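# Transfer 96-well plate from nest N1 to bench spot B1

## Task

Pick the 96-well plate up from plate nest N1 and set it down on bench spot B1 with its long side aligned to the taped outline and the whole plate inside it. The plate must stay there on its own, not held by the robot. Then release it and move the gripper away.

## Robot and tools

Robot: two xArm6-style arms, left_arm and right_arm, each with a two-finger parallel gripper. The fingers extend sideways from the wrist flange. They are level when the flange points straight down, and wrist roll turns them about the flange axis. Either arm may do the job, and the idle arm can be parked out of the way.

Scene frame: origin on the table top midway between the arms, +z up, +x out across the table. left_arm sits on the +y side and right_arm on the -y side. The names say nothing about image left or right. Base poses are left_arm (-0.014, +0.340, 0) m with quat_wxyz (+1.000, 0, 0, -0.018), and right_arm (+0.041, -0.366, 0) m with quat_wxyz (+0.999, 0, 0, -0.051).

Gripper frame (link pinch): this point sits between the pad faces, about 2 cm short of the fingertips. Its +x runs along the fingers toward the tips, +y runs across them, and +z points back toward the flange.

Tool execute_actions: the argument actions is a list that holds at most one item.
- Empty list: no command is sent, and the current state comes back.
- Action: {"rows": [...], "steps": n}, where n is 1 to 15 control steps of 1/30 s each. If steps is omitted it defaults to 15. Each row is used for one step, and the last row repeats to fill any remaining steps.
- Wait: {"steps": n} with n up to 300 and no rows. It returns once n steps have passed since the previous result, and the time you spend replying counts toward them.
- pictures (boolean) sets whether images are returned. By default they are.
- A refused call sends nothing to the robot.

Row layout: one flat list of 14 numbers that covers both arms, even when only one arm moves. The order is left_arm waist, shoulder, elbow, forearm roll, wrist pitch, wrist roll, opening, then the same seven values for right_arm. The six joint values are absolute target angles in radians, in the same form as the Joint positions line. They are not offsets.

Stated joint ranges for each arm, in radians: waist -6.283..6.283, shoulder -2.059..2.094, elbow -3.927..0.192, forearm roll -6.283..6.283, wrist pitch -1.693..3.142, wrist roll -6.283..6.283. A call is refused if any target lies more than 0.010 beyond a range end and also further out than that joint's last reported angle. The true ends can differ from these by up to 0.010. A target past the true end is clipped to it, and the result then reports "joint sent to its limit". That line can refer to an earlier action that was still running. If the line is absent, that does not prove the joint has more travel.

Opening: an absolute value from -1 (closed, which still leaves a 0.071 m gap between the pads) to +1 (fully open, 0.150 m). Away from the two ends, the fingers move to the point where grip_measured equals the number you sent.

Motion: joint targets move at most 3.14 rad/s, take 0.16 s to reach that speed, and all joints of one arm are timed to arrive together. On each step the command is kept within 0.623 rad of the measured angle. If a command would move the gripper more than 70 mm from where it is, all of that arm's targets are pulled back. Between calls the arms keep heading to the last row you sent. They stop once motion has nearly ceased or a step is HELD.

Result lines:
- State line: per arm, end_effector_position in metres, end_effector_quat_wxyz, and linear and angular velocities, all in the scene frame. The position can be off, more so at long reach.
- Joint positions / Joint velocities: one block per arm, with the six joints in rad or rad/s, then the pad gap in m or m/s.
- grip_measured: the measured opening on the command scale. Each gripper may be off by up to about 1 mm.
- "joint command not followed": the clearance check altered or blocked some joint targets, but the rest of the row was still executed.
- HELD: marks steps on which your row, or part of it, was not sent.
- TORQUE FAULT: contact torque reached a load limit. That arm backs off a little, holds for 10 s, and drops the rest of the call. Load limits in N m: waist 45.5, shoulder 45.5, elbow 27.3, forearm roll 27.3, wrist pitch 18.2, wrist roll 18.2. A carried object's weight adds to these loads.
- MOTOR HOT: appears from 65 °C. At 80 °C an OVER-TEMPERATURE FAULT brakes that arm until it cools, and holding a load keeps heating the motor.

Gripping: to keep hold of the plate, command an opening about 0.04 or more below grip_measured. Each pad pushes with about 20 N at most, and some grippers are weaker. Closing fast can squeeze harder and may make the fingers spring open. The held plate may occasionally be pulled briefly, so grip firmly.

Tool zoom_image: camera is one of cam_high (896x504), cam_low (896x504), cam_left_wrist (504x504) or cam_right_wrist (504x504). region is [x0, y0, x1, y1] in pixels from the top-left corner of that camera's latest image, and is at most 504x504. It returns an enlarged view. Both wrist cameras are fisheye, may be offset up to about 47 mm from their nominal frame, and may be tilted or rolled by up to about 35°.

Tool read_manual: section "licences" (the default) returns the URDF licence text. It does not move anything.

Tool finished_scene: scene is the integer number of the current scene. Ending a reply without any tool call also ends the run.

Things to avoid: dropping the plate, knocking anything off the table (this ends the scene), and letting the arms collide or press hard against each other. Also avoid slamming objects down, pushing hard, and jerky motion. Before finishing, open the gripper and lift clear so that the plate rests on B1 by itself.

Each tool is called after "Emit:" in YAML: its name, and indented under it one key for each argument.

## Session

I'll start by looking at the scene.

Emit:
execute_actions:
  actions: []

Scene clock: 0.00 s of 8400.00 s.
left_arm: end_effector_position=(+0.2443, +0.5671, +0.1997) grip_measured=+0.99 end_effector_quat_wxyz=(+0.932, -0.241, +0.237, +0.130) end_effector_velocity=(+0.000, -0.000, -0.000) end_effector_angular_velocity=(-0.000, +0.000, -0.001) | right_arm: end_effector_position=(+0.0676, -0.1479, +0.2724) grip_measured=+1.00 end_effector_quat_wxyz=(+0.790, -0.486, +0.162, -0.337) end_effector_velocity=(+0.000, -0.000, -0.000) end_effector_angular_velocity=(-0.002, -0.001, -0.002)
Joint positions: left_arm=[ 1.022 -0.361 -0.65   0.033  1.701  0.7    0.15 ] | right_arm=[ 1.637  0.012 -0.883  0.611  1.785  2.173  0.15 ]
Joint velocities: left_arm=[-0.     0.     0.     0.     0.     0.001  0.   ] | right_arm=[-0.001 -0.     0.001  0.    -0.001  0.001  0.   ]
Motor temperatures (°C, as the motors report them): left_arm=[31 36 34 40 35 38] | right_arm=[35 29 37 33 35 37]

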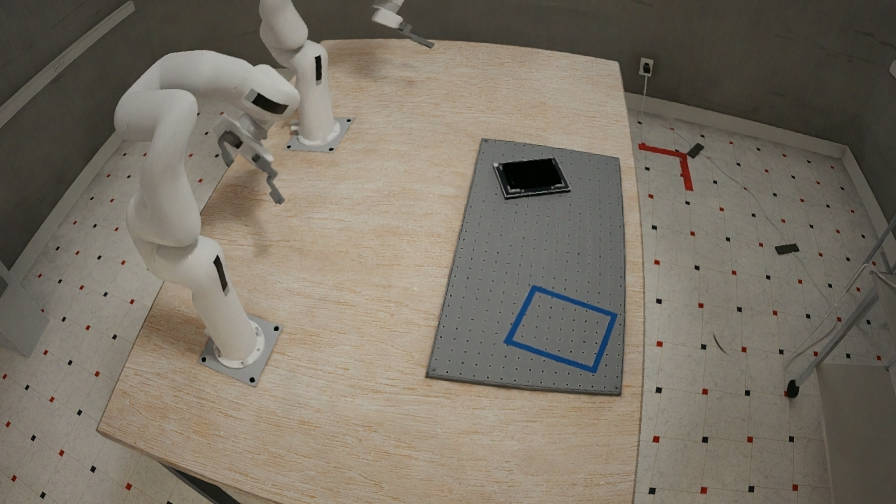

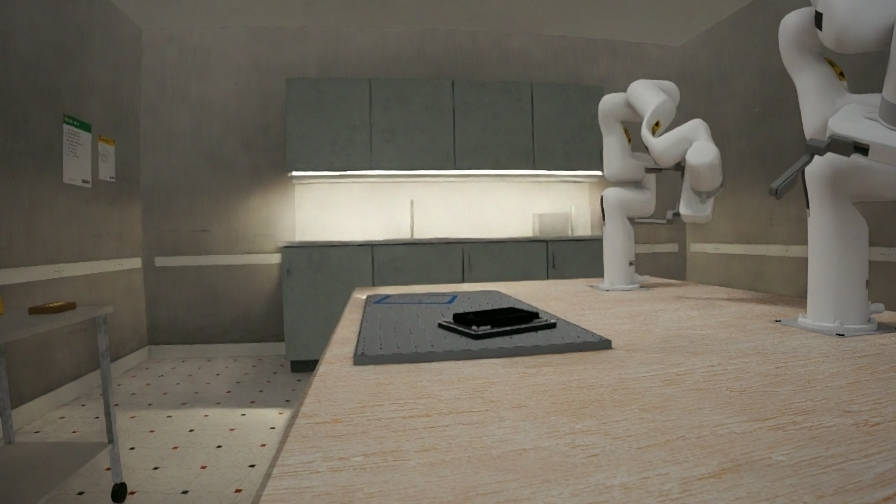

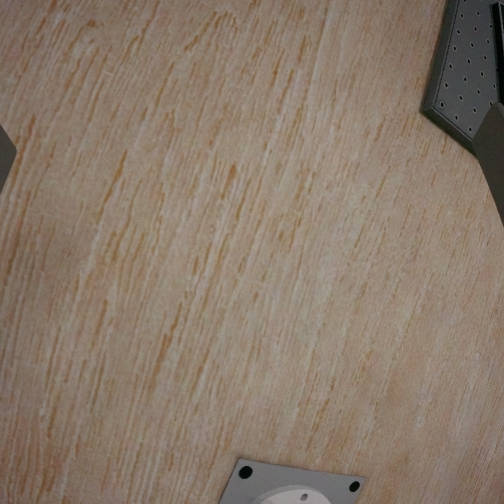

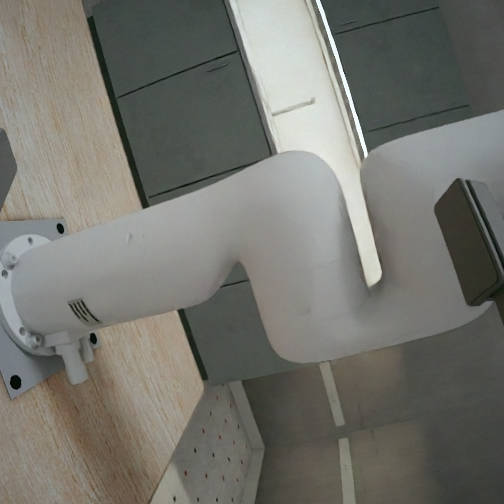

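Emit:
zoom_image:
  camera: "cam_high"
  region: [470, 130, 630, 220]

Emit:
zoom_image:
  camera: "cam_high"
  region: [420, 270, 640, 400]

Emit:
zoom_image:
  camera: "cam_low"
  region: [420, 290, 580, 360]

Region (470, 130, 630, 220) of cam_high's 896x504 image, scaled by 3.150, with more detail than that image has; it fills the top 284 rows of this view, and the rest is white.

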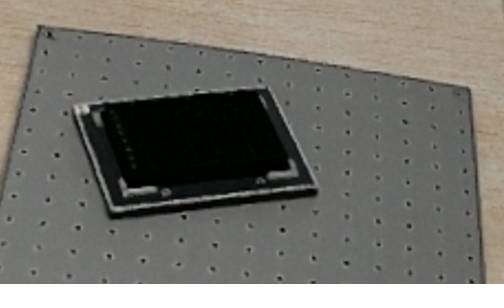

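Region (420, 270, 640, 400) of cam_high's 896x504 image, scaled by 2.291, with more detail than that image has; it fills the top 298 rows of this view, and the rest is white.

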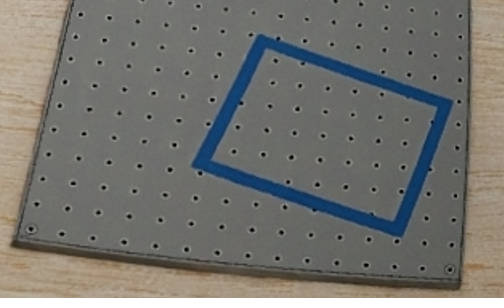

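Region (420, 290, 580, 360) of cam_low's 896x504 image, scaled by 3.150, with more detail than that image has; it fills the top 220 rows of this view, and the rest is white.

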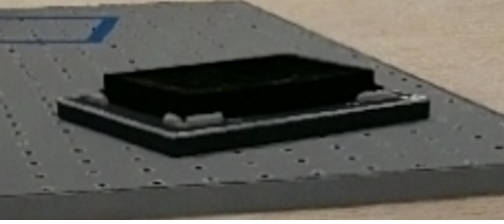

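Emit:
zoom_image:
  camera: "cam_high"
  region: [190, 310, 290, 395]

Emit:
zoom_image:
  camera: "cam_high"
  region: [275, 100, 365, 160]

Emit:
zoom_image:
  camera: "cam_high"
  region: [485, 150, 575, 205]

Emit:
zoom_image:
  camera: "cam_high"
  region: [420, 130, 640, 400]

Region (190, 310, 290, 395) of cam_high's 896x504 image, scaled by 5.040, with more detail than that image has; it fills the top 428 rows of this view, and the rest is white.

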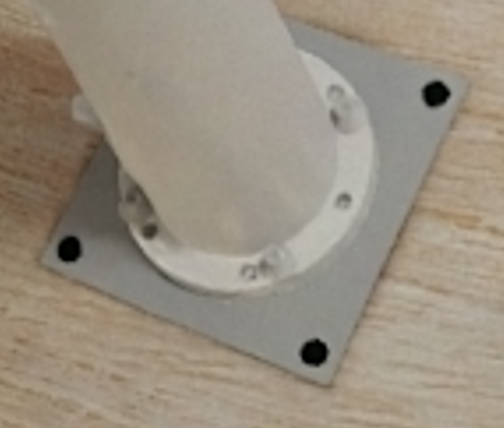

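Region (275, 100, 365, 160) of cam_high's 896x504 image, scaled by 5.600, with more detail than that image has.

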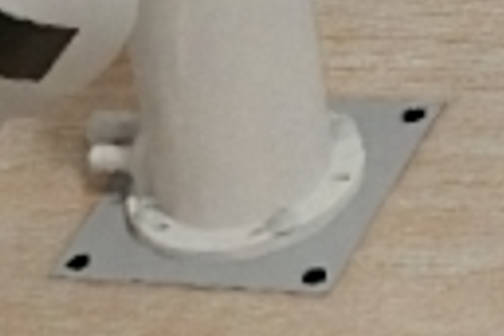

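Region (485, 150, 575, 205) of cam_high's 896x504 image, scaled by 5.600, with more detail than that image has.

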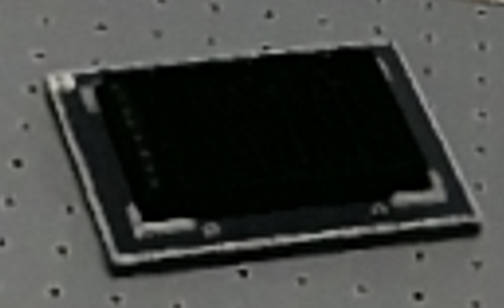

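Region (420, 130, 640, 400) of cam_high's 896x504 image, scaled by 1.867, with more detail than that image has; it fills the left 411 columns of this view, and the rest is white.

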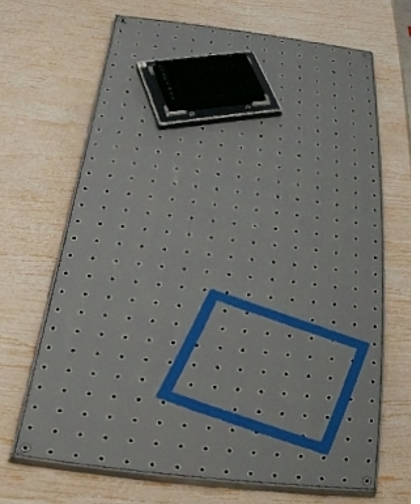

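Emit:
zoom_image:
  camera: "cam_high"
  region: [470, 130, 530, 170]

Emit:
zoom_image:
  camera: "cam_high"
  region: [575, 145, 635, 185]

Emit:
zoom_image:
  camera: "cam_high"
  region: [420, 345, 480, 385]

Emit:
zoom_image:
  camera: "cam_high"
  region: [575, 360, 635, 400]

Region (470, 130, 530, 170) of cam_high's 896x504 image, scaled by 8.400, with more detail than that image has.

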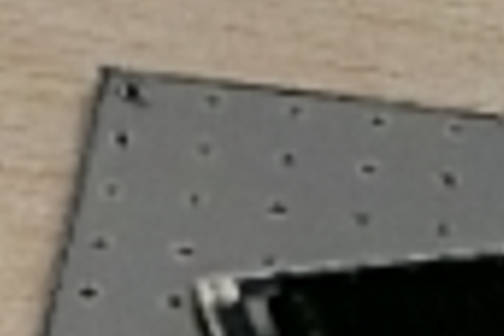

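Region (575, 145, 635, 185) of cam_high's 896x504 image, scaled by 8.400, with more detail than that image has.

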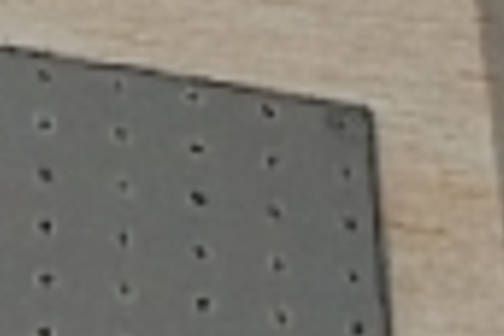

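Region (420, 345, 480, 385) of cam_high's 896x504 image, scaled by 8.400, with more detail than that image has.

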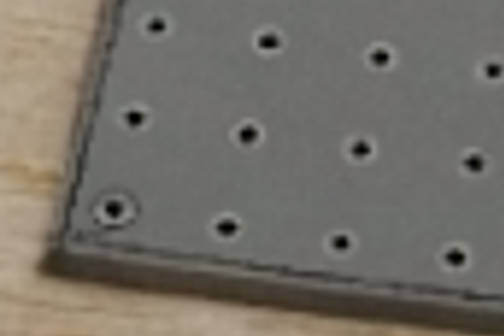

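Region (575, 360, 635, 400) of cam_high's 896x504 image, scaled by 8.400, with more detail than that image has.

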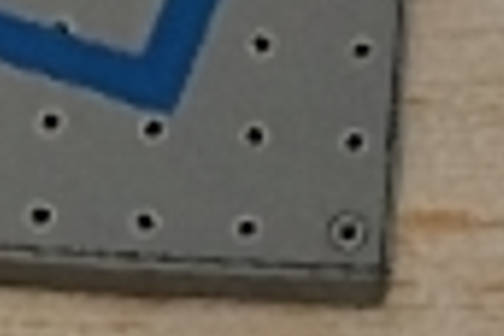

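Emit:
zoom_image:
  camera: "cam_low"
  region: [345, 330, 405, 370]

Emit:
zoom_image:
  camera: "cam_low"
  region: [560, 320, 620, 360]

Emit:
zoom_image:
  camera: "cam_low"
  region: [430, 300, 505, 345]

Emit:
zoom_image:
  camera: "cam_low"
  region: [490, 300, 565, 345]

Region (345, 330, 405, 370) of cam_low's 896x504 image, scaled by 8.400, with more detail than that image has.

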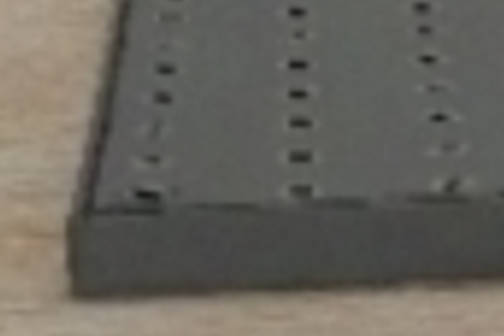

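Region (560, 320, 620, 360) of cam_low's 896x504 image, scaled by 8.400, with more detail than that image has.

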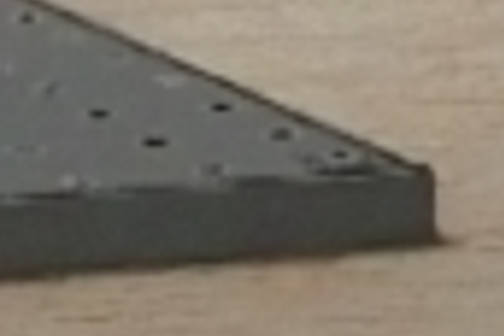

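Region (430, 300, 505, 345) of cam_low's 896x504 image, scaled by 6.720, with more detail than that image has; it fills the top 302 rows of this view, and the rest is white.

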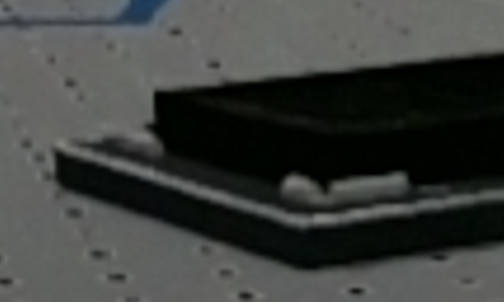

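Region (490, 300, 565, 345) of cam_low's 896x504 image, scaled by 6.720, with more detail than that image has; it fills the top 302 rows of this view, and the rest is white.

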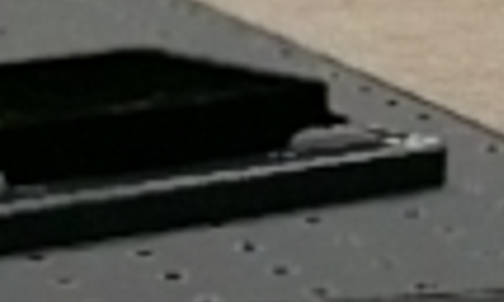

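Emit:
zoom_image:
  camera: "cam_low"
  region: [355, 282, 415, 312]

Emit:
zoom_image:
  camera: "cam_low"
  region: [450, 282, 510, 312]

Emit:
zoom_image:
  camera: "cam_low"
  region: [760, 130, 896, 210]

Emit:
zoom_image:
  camera: "cam_high"
  region: [200, 100, 300, 210]

Region (355, 282, 415, 312) of cam_low's 896x504 image, scaled by 8.400, with more detail than that image has.

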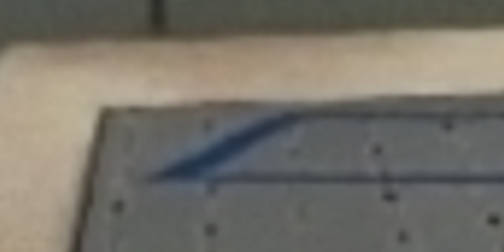

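Region (450, 282, 510, 312) of cam_low's 896x504 image, scaled by 8.400, with more detail than that image has.

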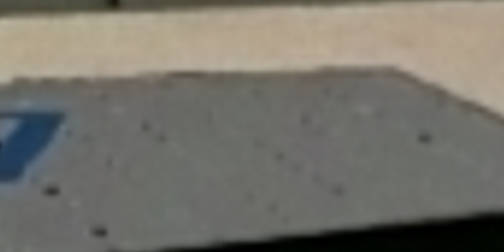

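Region (760, 130, 896, 210) of cam_low's 896x504 image, scaled by 3.706, with more detail than that image has; it fills the top 296 rows of this view, and the rest is white.

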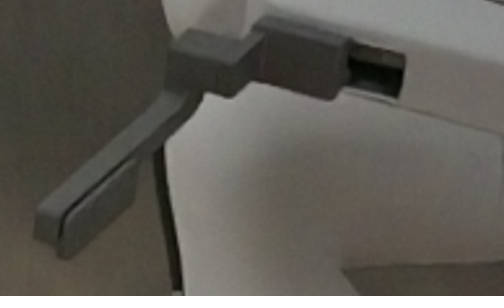

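Region (200, 100, 300, 210) of cam_high's 896x504 image, scaled by 4.582, with more detail than that image has; it fills the left 458 columns of this view, and the rest is white.

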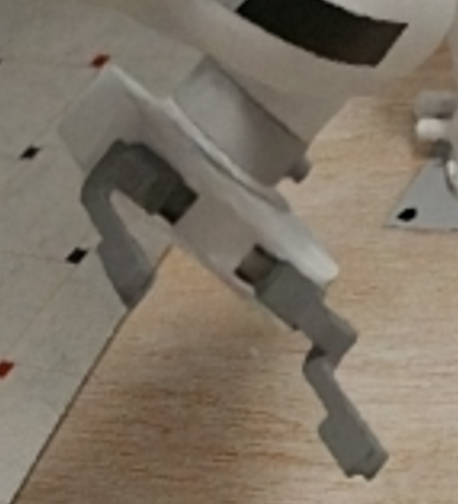

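Emit:
execute_actions:
  actions:
    - {"rows": [[1.022,-0.361,-0.65,0.033,1.701,0.7,1.0, 1.026,0.953,-1.886,0.0,0.933,0.563,0.0]], "steps": 15}
  pictures: false

Emit:
execute_actions:
  actions: []

Scene clock: 120.50 s of 8400.00 s.
left_arm: end_effector_position=(+0.2441, +0.5670, +0.1996) grip_measured=+0.99 end_effector_quat_wxyz=(+0.932, -0.242, +0.237, +0.130) end_effector_velocity=(+0.000, +0.000, +0.000) end_effector_angular_velocity=(-0.001, -0.001, +0.001) | right_arm: end_effector_position=(+0.1960, -0.0529, +0.2019) grip_measured=+0.00 end_effector_quat_wxyz=(+0.866, -0.326, +0.168, -0.341) end_effector_velocity=(+0.305, +0.205, -0.153) end_effector_angular_velocity=(+0.708, -0.302, +0.115)
Joint positions: left_arm=[ 1.022 -0.361 -0.65   0.033  1.701  0.7    0.15 ] | right_arm=[ 1.422  0.268 -1.139  0.396  1.53   1.918  0.111]
Joint velocities: left_arm=[ 0.001  0.    -0.    -0.001 -0.     0.     0.   ] | right_arm=[-0.395  0.587 -0.585 -0.395 -0.582 -0.585  0.   ]
Motor temperatures (°C, as the motors report them): left_arm=[31 36 41 40 35 38] | right_arm=[35 30 42 33 35 37]
Steps of this call (steps 1 to 90: nothing new was sent; then 117.00 s passed at rest; steps 91 to 105: all 15 steps of this action). Readings (joint positions):
91: left_arm=[1.022 -0.361 -0.650 0.033 1.701 0.700] | right_arm=[1.637 0.012 -0.883 0.610 1.785 2.173]
92: left_arm=[1.022 -0.361 -0.650 0.033 1.701 0.700] | right_arm=[1.634 0.016 -0.888 0.606 1.780 2.168]
94: left_arm=[1.022 -0.361 -0.650 0.033 1.701 0.700] | right_arm=[1.601 0.050 -0.922 0.572 1.746 2.133]
98: left_arm=[1.022 -0.361 -0.650 0.033 1.701 0.700] | right_arm=[1.526 0.131 -1.003 0.499 1.666 2.054]
105: the state above

Scene clock: 120.50 s of 8400.00 s.
left_arm: end_effector_position=(+0.2441, +0.5670, +0.1996) grip_measured=+0.99 end_effector_quat_wxyz=(+0.932, -0.242, +0.237, +0.130) end_effector_velocity=(+0.000, +0.000, +0.000) end_effector_angular_velocity=(-0.001, -0.001, +0.001) | right_arm: end_effector_position=(+0.1960, -0.0529, +0.2019) grip_measured=+0.00 end_effector_quat_wxyz=(+0.866, -0.326, +0.168, -0.341) end_effector_velocity=(+0.305, +0.205, -0.153) end_effector_angular_velocity=(+0.708, -0.302, +0.115)
Joint positions: left_arm=[ 1.022 -0.361 -0.65   0.033  1.701  0.7    0.15 ] | right_arm=[ 1.422  0.268 -1.139  0.396  1.53   1.918  0.111]
Joint velocities: left_arm=[ 0.001  0.    -0.    -0.001 -0.     0.     0.   ] | right_arm=[-0.395  0.587 -0.585 -0.395 -0.582 -0.585  0.   ]
Motor temperatures (°C, as the motors report them): left_arm=[31 36 41 40 35 38] | right_arm=[35 30 42 33 35 37]

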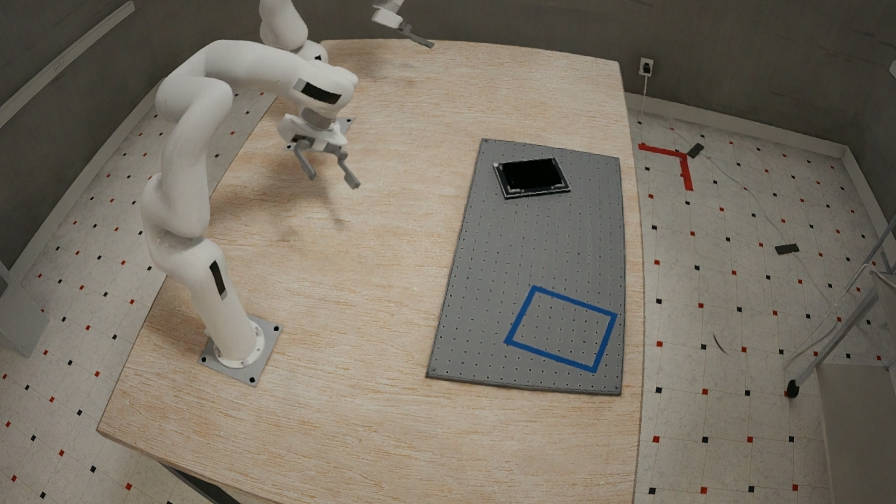

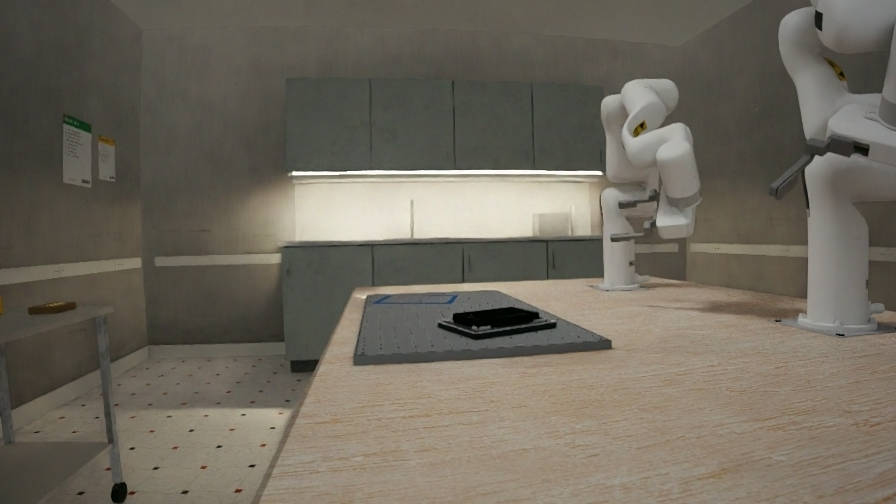

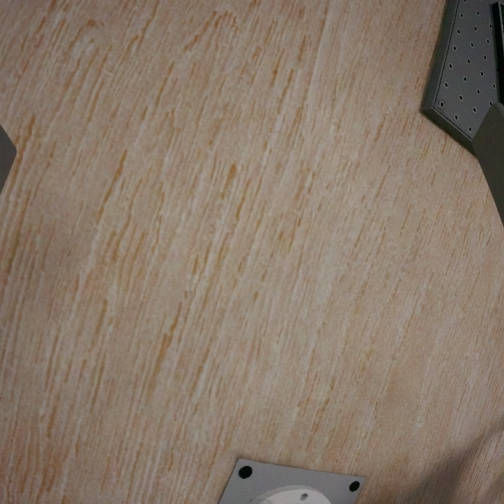

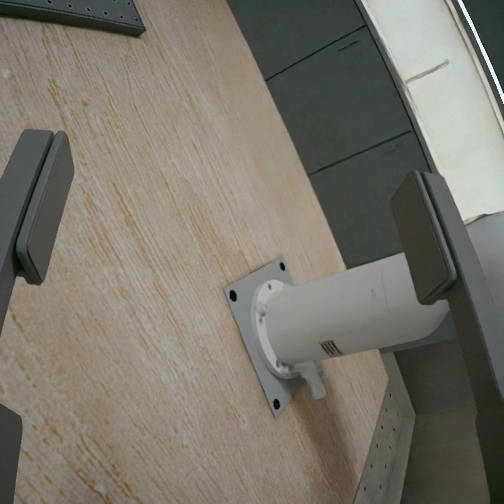

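Emit:
execute_actions:
  actions:
    - {"steps": 60}

Scene clock: 123.07 s of 8400.00 s.
left_arm: end_effector_position=(+0.2441, +0.5670, +0.1996) grip_measured=+0.99 end_effector_quat_wxyz=(+0.932, -0.242, +0.237, +0.130) end_effector_velocity=(+0.000, -0.000, +0.000) end_effector_angular_velocity=(-0.001, -0.001, +0.001) | right_arm: end_effector_position=(+0.5772, +0.2136, +0.1000) grip_measured=+0.00 end_effector_quat_wxyz=(+0.984, -0.000, -0.000, +0.180) end_effector_velocity=(+0.001, -0.001, +0.000) end_effector_angular_velocity=(+0.000, -0.000, -0.002)
Joint positions: left_arm=[ 1.022 -0.361 -0.65   0.033  1.701  0.7    0.15 ] | right_arm=[ 1.026  0.953 -1.886  0.     0.933  0.563  0.11 ]
Joint velocities: left_arm=[ 0.    -0.     0.    -0.001  0.    -0.     0.   ] | right_arm=[-0.002 -0.    -0.     0.     0.    -0.    -0.   ]
Motor temperatures (°C, as the motors report them): left_arm=[31 36 41 40 35 38] | right_arm=[35 31 42 33 35 37]
Steps of this call (steps 1 to 60: the robot went on to your last target; steps 61 to 77: nothing new was sent). Readings (joint positions):
1: left_arm=[1.022 -0.361 -0.650 0.033 1.701 0.700] | right_arm=[1.409 0.287 -1.159 0.383 1.510 1.898]
2: left_arm=[1.022 -0.361 -0.650 0.033 1.701 0.700] | right_arm=[1.396 0.307 -1.178 0.370 1.491 1.878]
4: left_arm=[1.022 -0.361 -0.650 0.033 1.701 0.700] | right_arm=[1.372 0.347 -1.218 0.346 1.454 1.838]
8: left_arm=[1.022 -0.361 -0.650 0.033 1.701 0.700] | right_arm=[1.326 0.428 -1.301 0.300 1.385 1.755]
77: the state above
All arms were judged still, so your last target was given up. Only a new action makes them travel on or press farther. Fingers that are still opening or closing keep moving.

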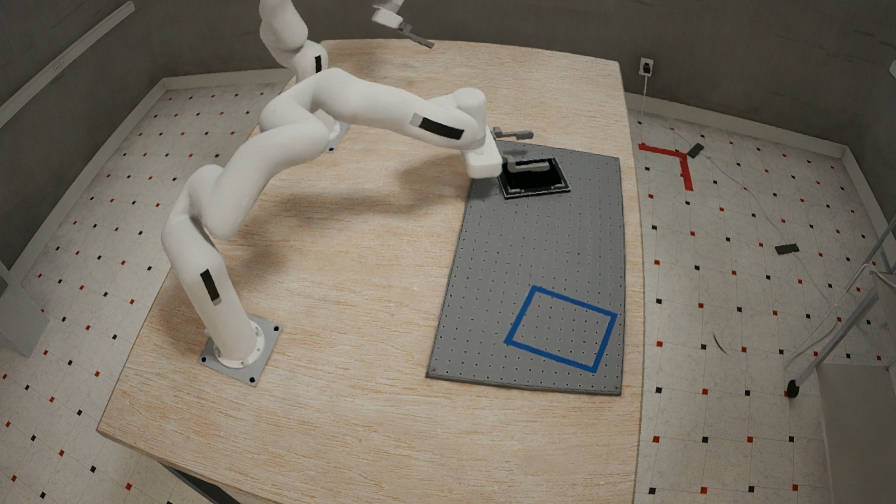

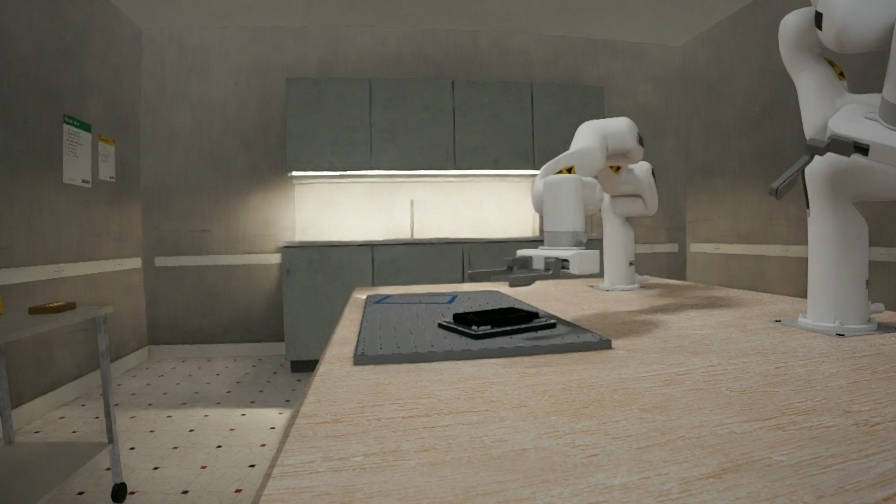

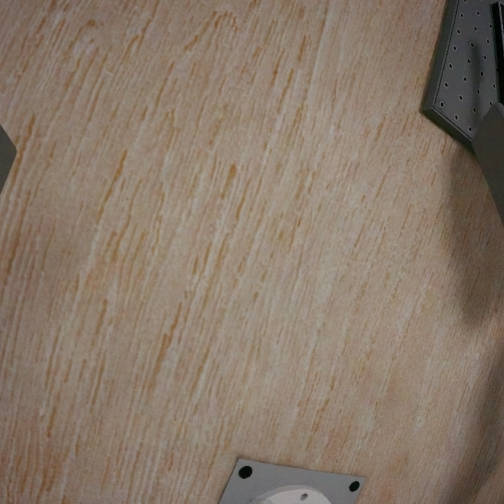

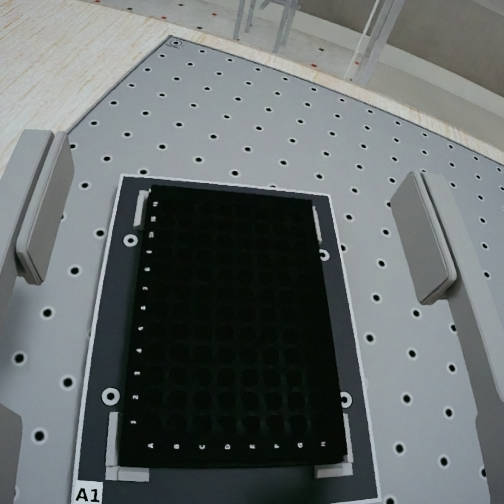

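Emit:
zoom_image:
  camera: "cam_low"
  region: [430, 240, 610, 345]

Emit:
zoom_image:
  camera: "cam_low"
  region: [460, 245, 560, 295]

Emit:
zoom_image:
  camera: "cam_high"
  region: [460, 115, 580, 205]

Region (430, 240, 610, 345) of cam_low's 896x504 image, scaled by 2.800, with more detail than that image has; it fills the top 294 rows of this view, and the rest is white.

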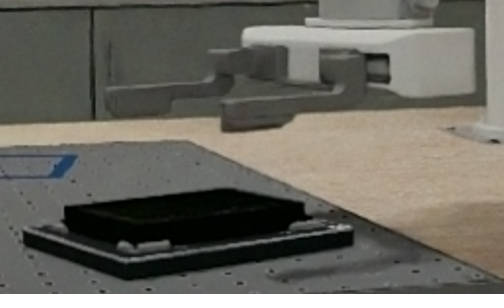

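Region (460, 245, 560, 295) of cam_low's 896x504 image, scaled by 5.040, with more detail than that image has.

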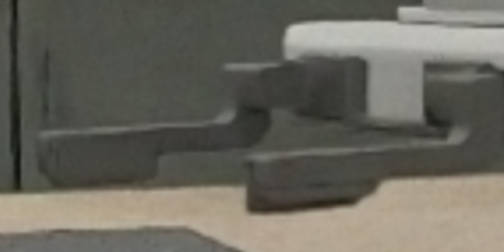

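Region (460, 115, 580, 205) of cam_high's 896x504 image, scaled by 4.200, with more detail than that image has; it fills the top 378 rows of this view, and the rest is white.

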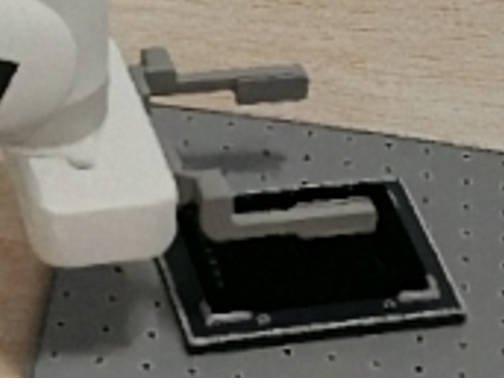

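Emit:
zoom_image:
  camera: "cam_right_wrist"
  region: [0, 120, 170, 300]

Emit:
zoom_image:
  camera: "cam_right_wrist"
  region: [300, 155, 480, 320]

Emit:
zoom_image:
  camera: "cam_right_wrist"
  region: [60, 370, 200, 504]

Emit:
zoom_image:
  camera: "cam_right_wrist"
  region: [270, 370, 410, 504]

Region (0, 120, 170, 300) of cam_right_wrist's 504x504 image, scaled by 2.800, with more detail than that image has.

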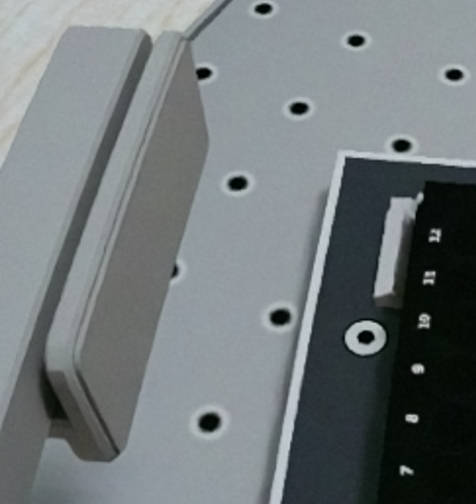

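Region (300, 155, 480, 320) of cam_right_wrist's 504x504 image, scaled by 2.800, with more detail than that image has; it fills the top 462 rows of this view, and the rest is white.

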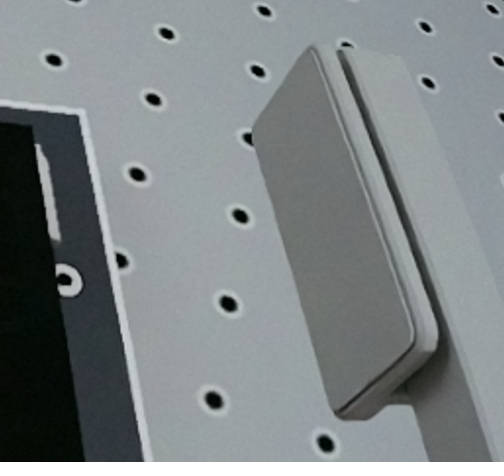

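Region (60, 370, 200, 504) of cam_right_wrist's 504x504 image, scaled by 3.600, with more detail than that image has; it fills the top 482 rows of this view, and the rest is white.

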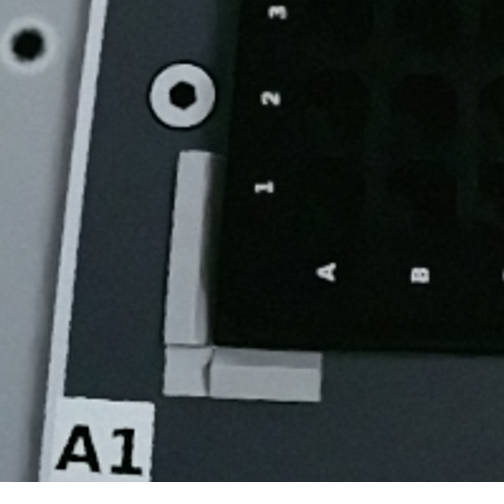

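Region (270, 370, 410, 504) of cam_right_wrist's 504x504 image, scaled by 3.600, with more detail than that image has; it fills the top 482 rows of this view, and the rest is white.

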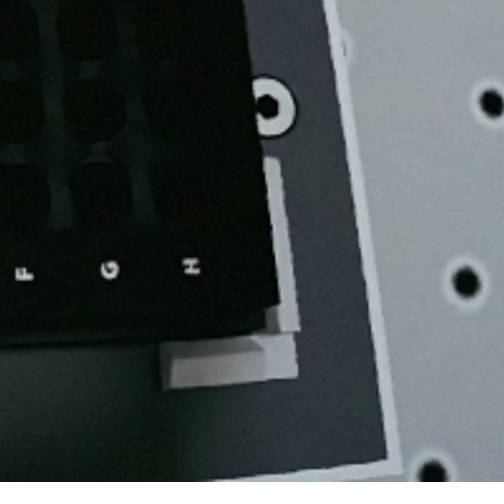

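Emit:
zoom_image:
  camera: "cam_low"
  region: [435, 305, 475, 335]

Emit:
zoom_image:
  camera: "cam_low"
  region: [520, 303, 560, 333]

Emit:
zoom_image:
  camera: "cam_right_wrist"
  region: [100, 430, 170, 490]

Emit:
zoom_image:
  camera: "cam_right_wrist"
  region: [300, 430, 370, 490]

Region (435, 305, 475, 335) of cam_low's 896x504 image, scaled by 12.600, with more detail than that image has; it fills the top 378 rows of this view, and the rest is white.

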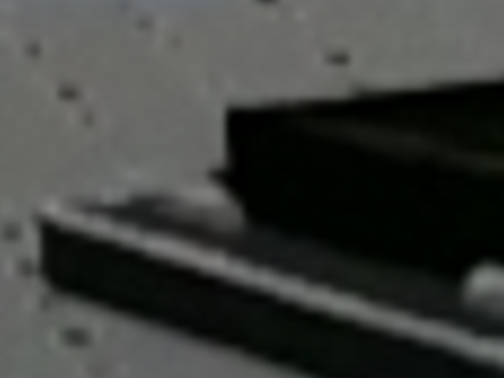

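Region (520, 303, 560, 333) of cam_low's 896x504 image, scaled by 12.600, with more detail than that image has; it fills the top 378 rows of this view, and the rest is white.

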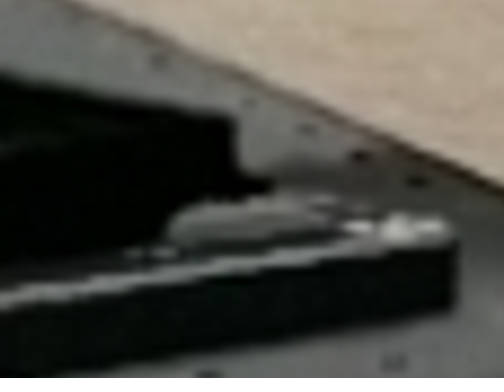

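Region (100, 430, 170, 490) of cam_right_wrist's 504x504 image, scaled by 7.200, with more detail than that image has; it fills the top 432 rows of this view, and the rest is white.

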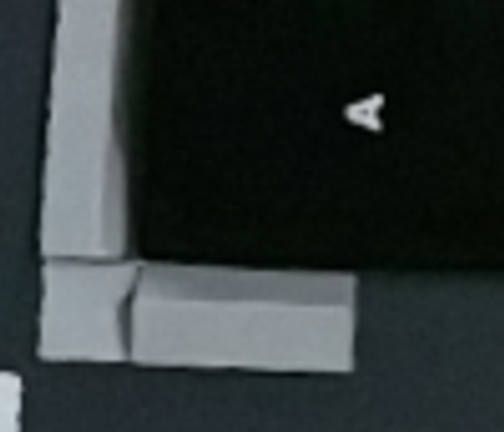

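Region (300, 430, 370, 490) of cam_right_wrist's 504x504 image, scaled by 7.200, with more detail than that image has; it fills the top 432 rows of this view, and the rest is white.

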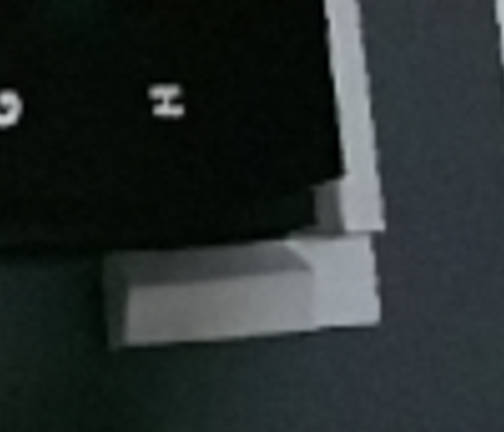

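Emit:
execute_actions:
  actions:
    - {"rows": [[1.022,-0.361,-0.65,0.033,1.701,0.7,1.0, 1.0190,1.0607,-1.9015,0.0,0.8409,0.5609,0.0]], "steps": 15}
  pictures: false

Emit:
execute_actions:
  actions:
    - {"steps": 18}

Scene clock: 218.70 s of 8400.00 s.
left_arm: end_effector_position=(+0.2441, +0.5670, +0.1996) grip_measured=+0.99 end_effector_quat_wxyz=(+0.932, -0.242, +0.237, +0.130) end_effector_velocity=(+0.000, -0.000, +0.000) end_effector_angular_velocity=(+0.001, +0.000, -0.001) | right_arm: end_effector_position=(+0.5800, +0.2088, +0.0453) grip_measured=+0.00 end_effector_quat_wxyz=(+0.984, +0.001, -0.002, +0.178) end_effector_velocity=(-0.002, -0.005, -0.017) end_effector_angular_velocity=(-0.014, +0.011, -0.001)
Joint positions: left_arm=[ 1.022 -0.361 -0.65   0.033  1.701  0.7    0.15 ] | right_arm=[ 1.019  1.058 -1.903 -0.     0.842  0.561  0.11 ]
Joint velocities: left_arm=[-0.001 -0.    -0.     0.001  0.    -0.     0.   ] | right_arm=[-0.001  0.019  0.008  0.    -0.009 -0.001  0.   ]
Motor temperatures (°C, as the motors report them): left_arm=[31 37 42 40 35 38] | right_arm=[35 34 44 33 36 37]
Steps of this call (steps 1 to 90: nothing new was sent; then 92.13 s passed at rest; steps 91 to 105: all 15 steps of this action). Readings (joint positions):
91: left_arm=[1.022 -0.361 -0.650 0.033 1.701 0.700] | right_arm=[1.026 0.953 -1.886 0.000 0.933 0.563]
92: left_arm=[1.022 -0.361 -0.650 0.033 1.701 0.700] | right_arm=[1.026 0.957 -1.888 -0.000 0.928 0.563]
94: left_arm=[1.022 -0.361 -0.650 0.033 1.701 0.700] | right_arm=[1.024 0.987 -1.898 -0.000 0.897 0.562]
98: left_arm=[1.022 -0.361 -0.650 0.033 1.701 0.700] | right_arm=[1.020 1.052 -1.892 0.000 0.856 0.561]
105: the state above

Scene clock: 219.30 s of 8400.00 s.
left_arm: end_effector_position=(+0.2441, +0.5670, +0.1996) grip_measured=+0.99 end_effector_quat_wxyz=(+0.932, -0.242, +0.237, +0.130) end_effector_velocity=(-0.000, +0.000, -0.000) end_effector_angular_velocity=(+0.001, +0.001, -0.000) | right_arm: end_effector_position=(+0.5794, +0.2078, +0.0421) grip_measured=+0.00 end_effector_quat_wxyz=(+0.984, -0.000, +0.000, +0.178) end_effector_velocity=(+0.000, +0.001, +0.001) end_effector_angular_velocity=(+0.002, -0.002, +0.001)
Joint positions: left_arm=[ 1.022 -0.361 -0.65   0.033  1.701  0.7    0.15 ] | right_arm=[ 1.019  1.061 -1.902 -0.     0.841  0.561  0.111]
Joint velocities: left_arm=[-0.     0.    -0.     0.001  0.    -0.     0.   ] | right_arm=[ 0.001  0.    -0.003 -0.    -0.    -0.     0.   ]
Motor temperatures (°C, as the motors report them): left_arm=[31 37 42 40 35 38] | right_arm=[35 34 44 33 36 37]
Steps of this call (steps 1 to 15: the robot went on to your last target; steps 16 to 18: nothing new was sent). Readings (joint positions):
1: left_arm=[1.022 -0.361 -0.650 0.033 1.701 0.700] | right_arm=[1.019 1.058 -1.903 -0.000 0.841 0.561]
2: left_arm=[1.022 -0.361 -0.650 0.033 1.701 0.700] | right_arm=[1.019 1.059 -1.902 -0.000 0.841 0.561]
4: left_arm=[1.022 -0.361 -0.650 0.033 1.701 0.700] | right_arm=[1.019 1.060 -1.902 -0.000 0.841 0.561]
8: left_arm=[1.022 -0.361 -0.650 0.033 1.701 0.700] | right_arm=[1.019 1.060 -1.902 -0.000 0.841 0.561]
18: the state above
All arms were judged still, so your last target was given up. Only a new action makes them travel on or press farther. Fingers that are still opening or closing keep moving.

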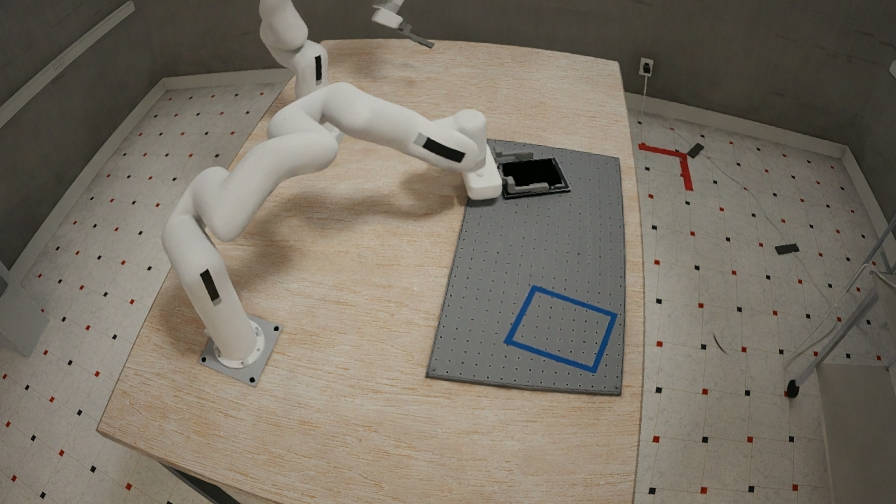

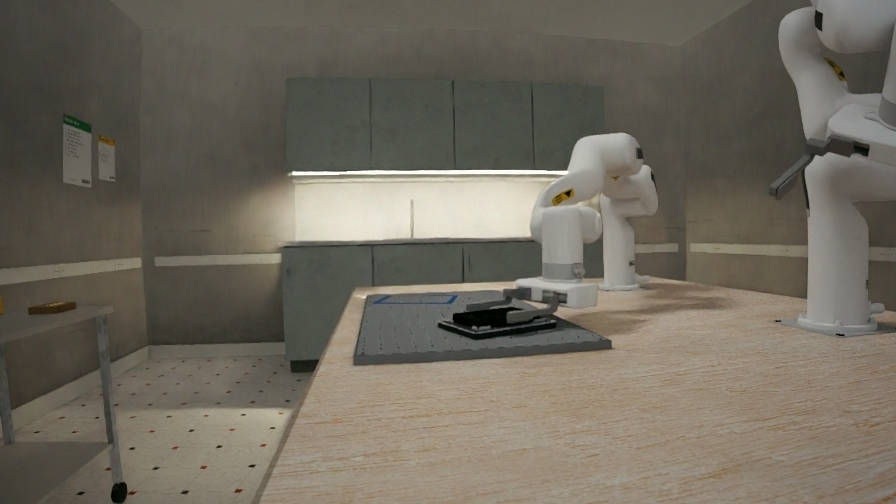

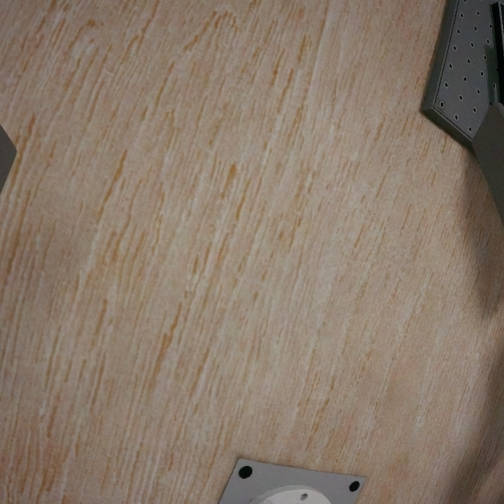

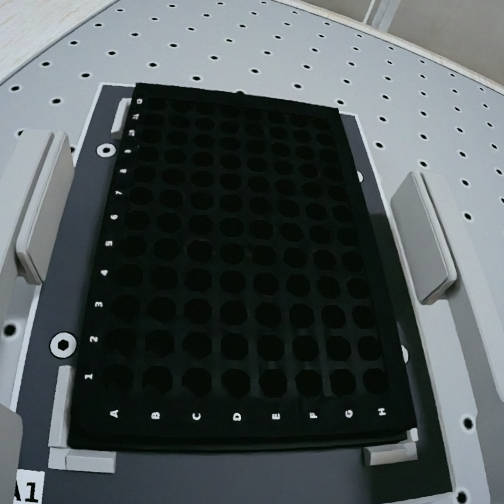

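Emit:
zoom_image:
  camera: "cam_right_wrist"
  region: [40, 320, 200, 480]

Emit:
zoom_image:
  camera: "cam_right_wrist"
  region: [290, 320, 450, 480]

Emit:
zoom_image:
  camera: "cam_right_wrist"
  region: [80, 70, 200, 190]

Emit:
zoom_image:
  camera: "cam_right_wrist"
  region: [270, 90, 390, 210]

Emit:
zoom_image:
  camera: "cam_low"
  region: [445, 280, 565, 340]

Region (40, 320, 200, 480) of cam_right_wrist's 504x504 image, scaled by 3.150, with more detail than that image has.

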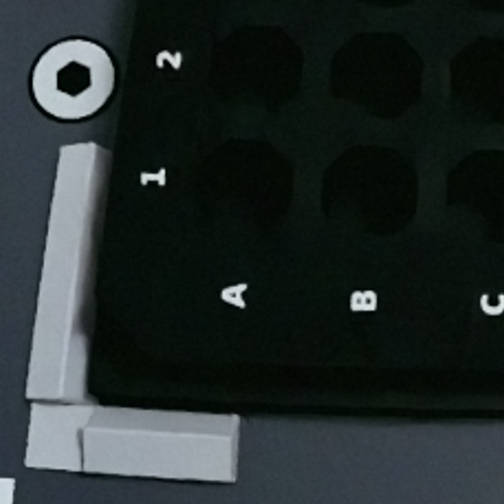

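Region (290, 320, 450, 480) of cam_right_wrist's 504x504 image, scaled by 3.150, with more detail than that image has.

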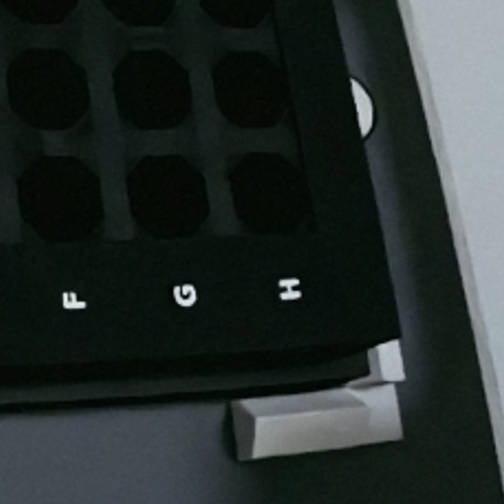

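Region (80, 70, 200, 190) of cam_right_wrist's 504x504 image, scaled by 4.200, with more detail than that image has.

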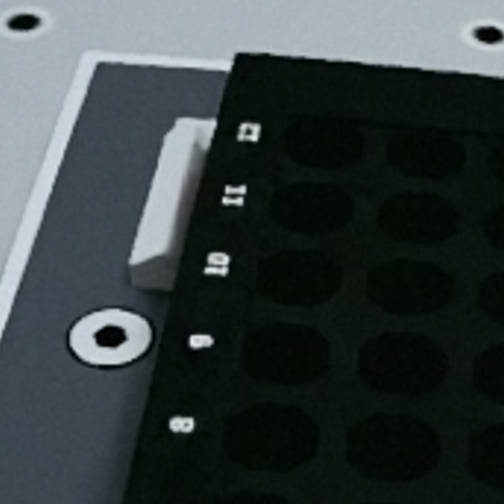

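Region (270, 90, 390, 210) of cam_right_wrist's 504x504 image, scaled by 4.200, with more detail than that image has.

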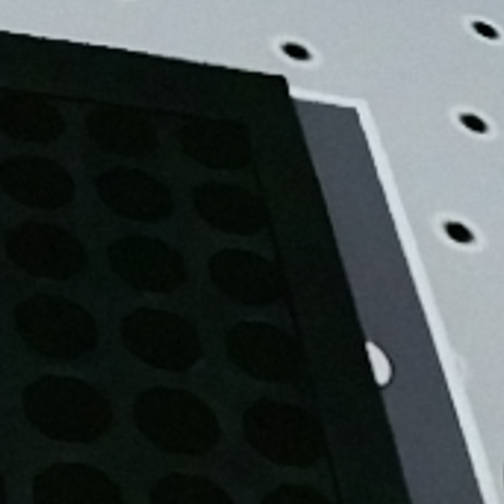

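Region (445, 280, 565, 340) of cam_low's 896x504 image, scaled by 4.200, with more detail than that image has.

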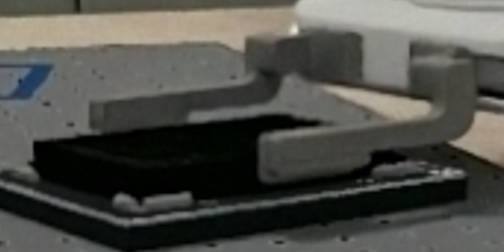

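Emit:
zoom_image:
  camera: "cam_high"
  region: [495, 278, 565, 358]

Emit:
zoom_image:
  camera: "cam_high"
  region: [560, 300, 630, 380]

Region (495, 278, 565, 358) of cam_high's 896x504 image, scaled by 6.300, with more detail than that image has; it fills the left 441 columns of this view, and the rest is white.

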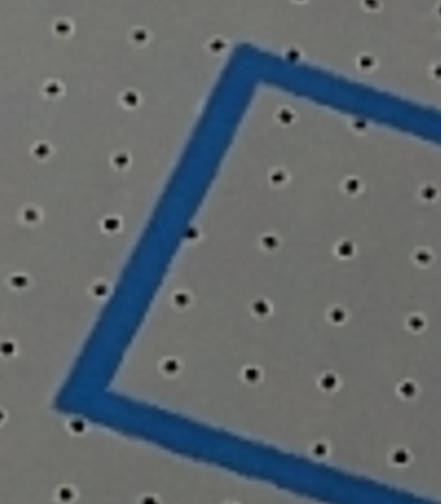

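Region (560, 300, 630, 380) of cam_high's 896x504 image, scaled by 6.300, with more detail than that image has; it fills the left 441 columns of this view, and the rest is white.

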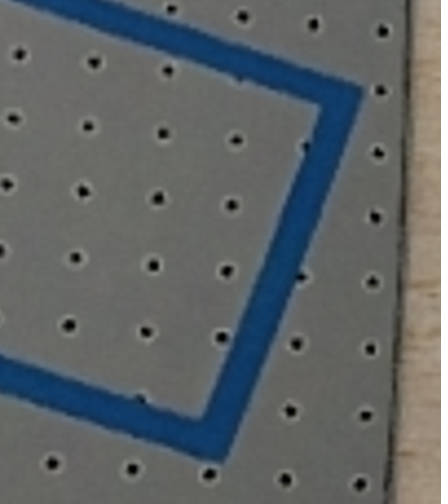

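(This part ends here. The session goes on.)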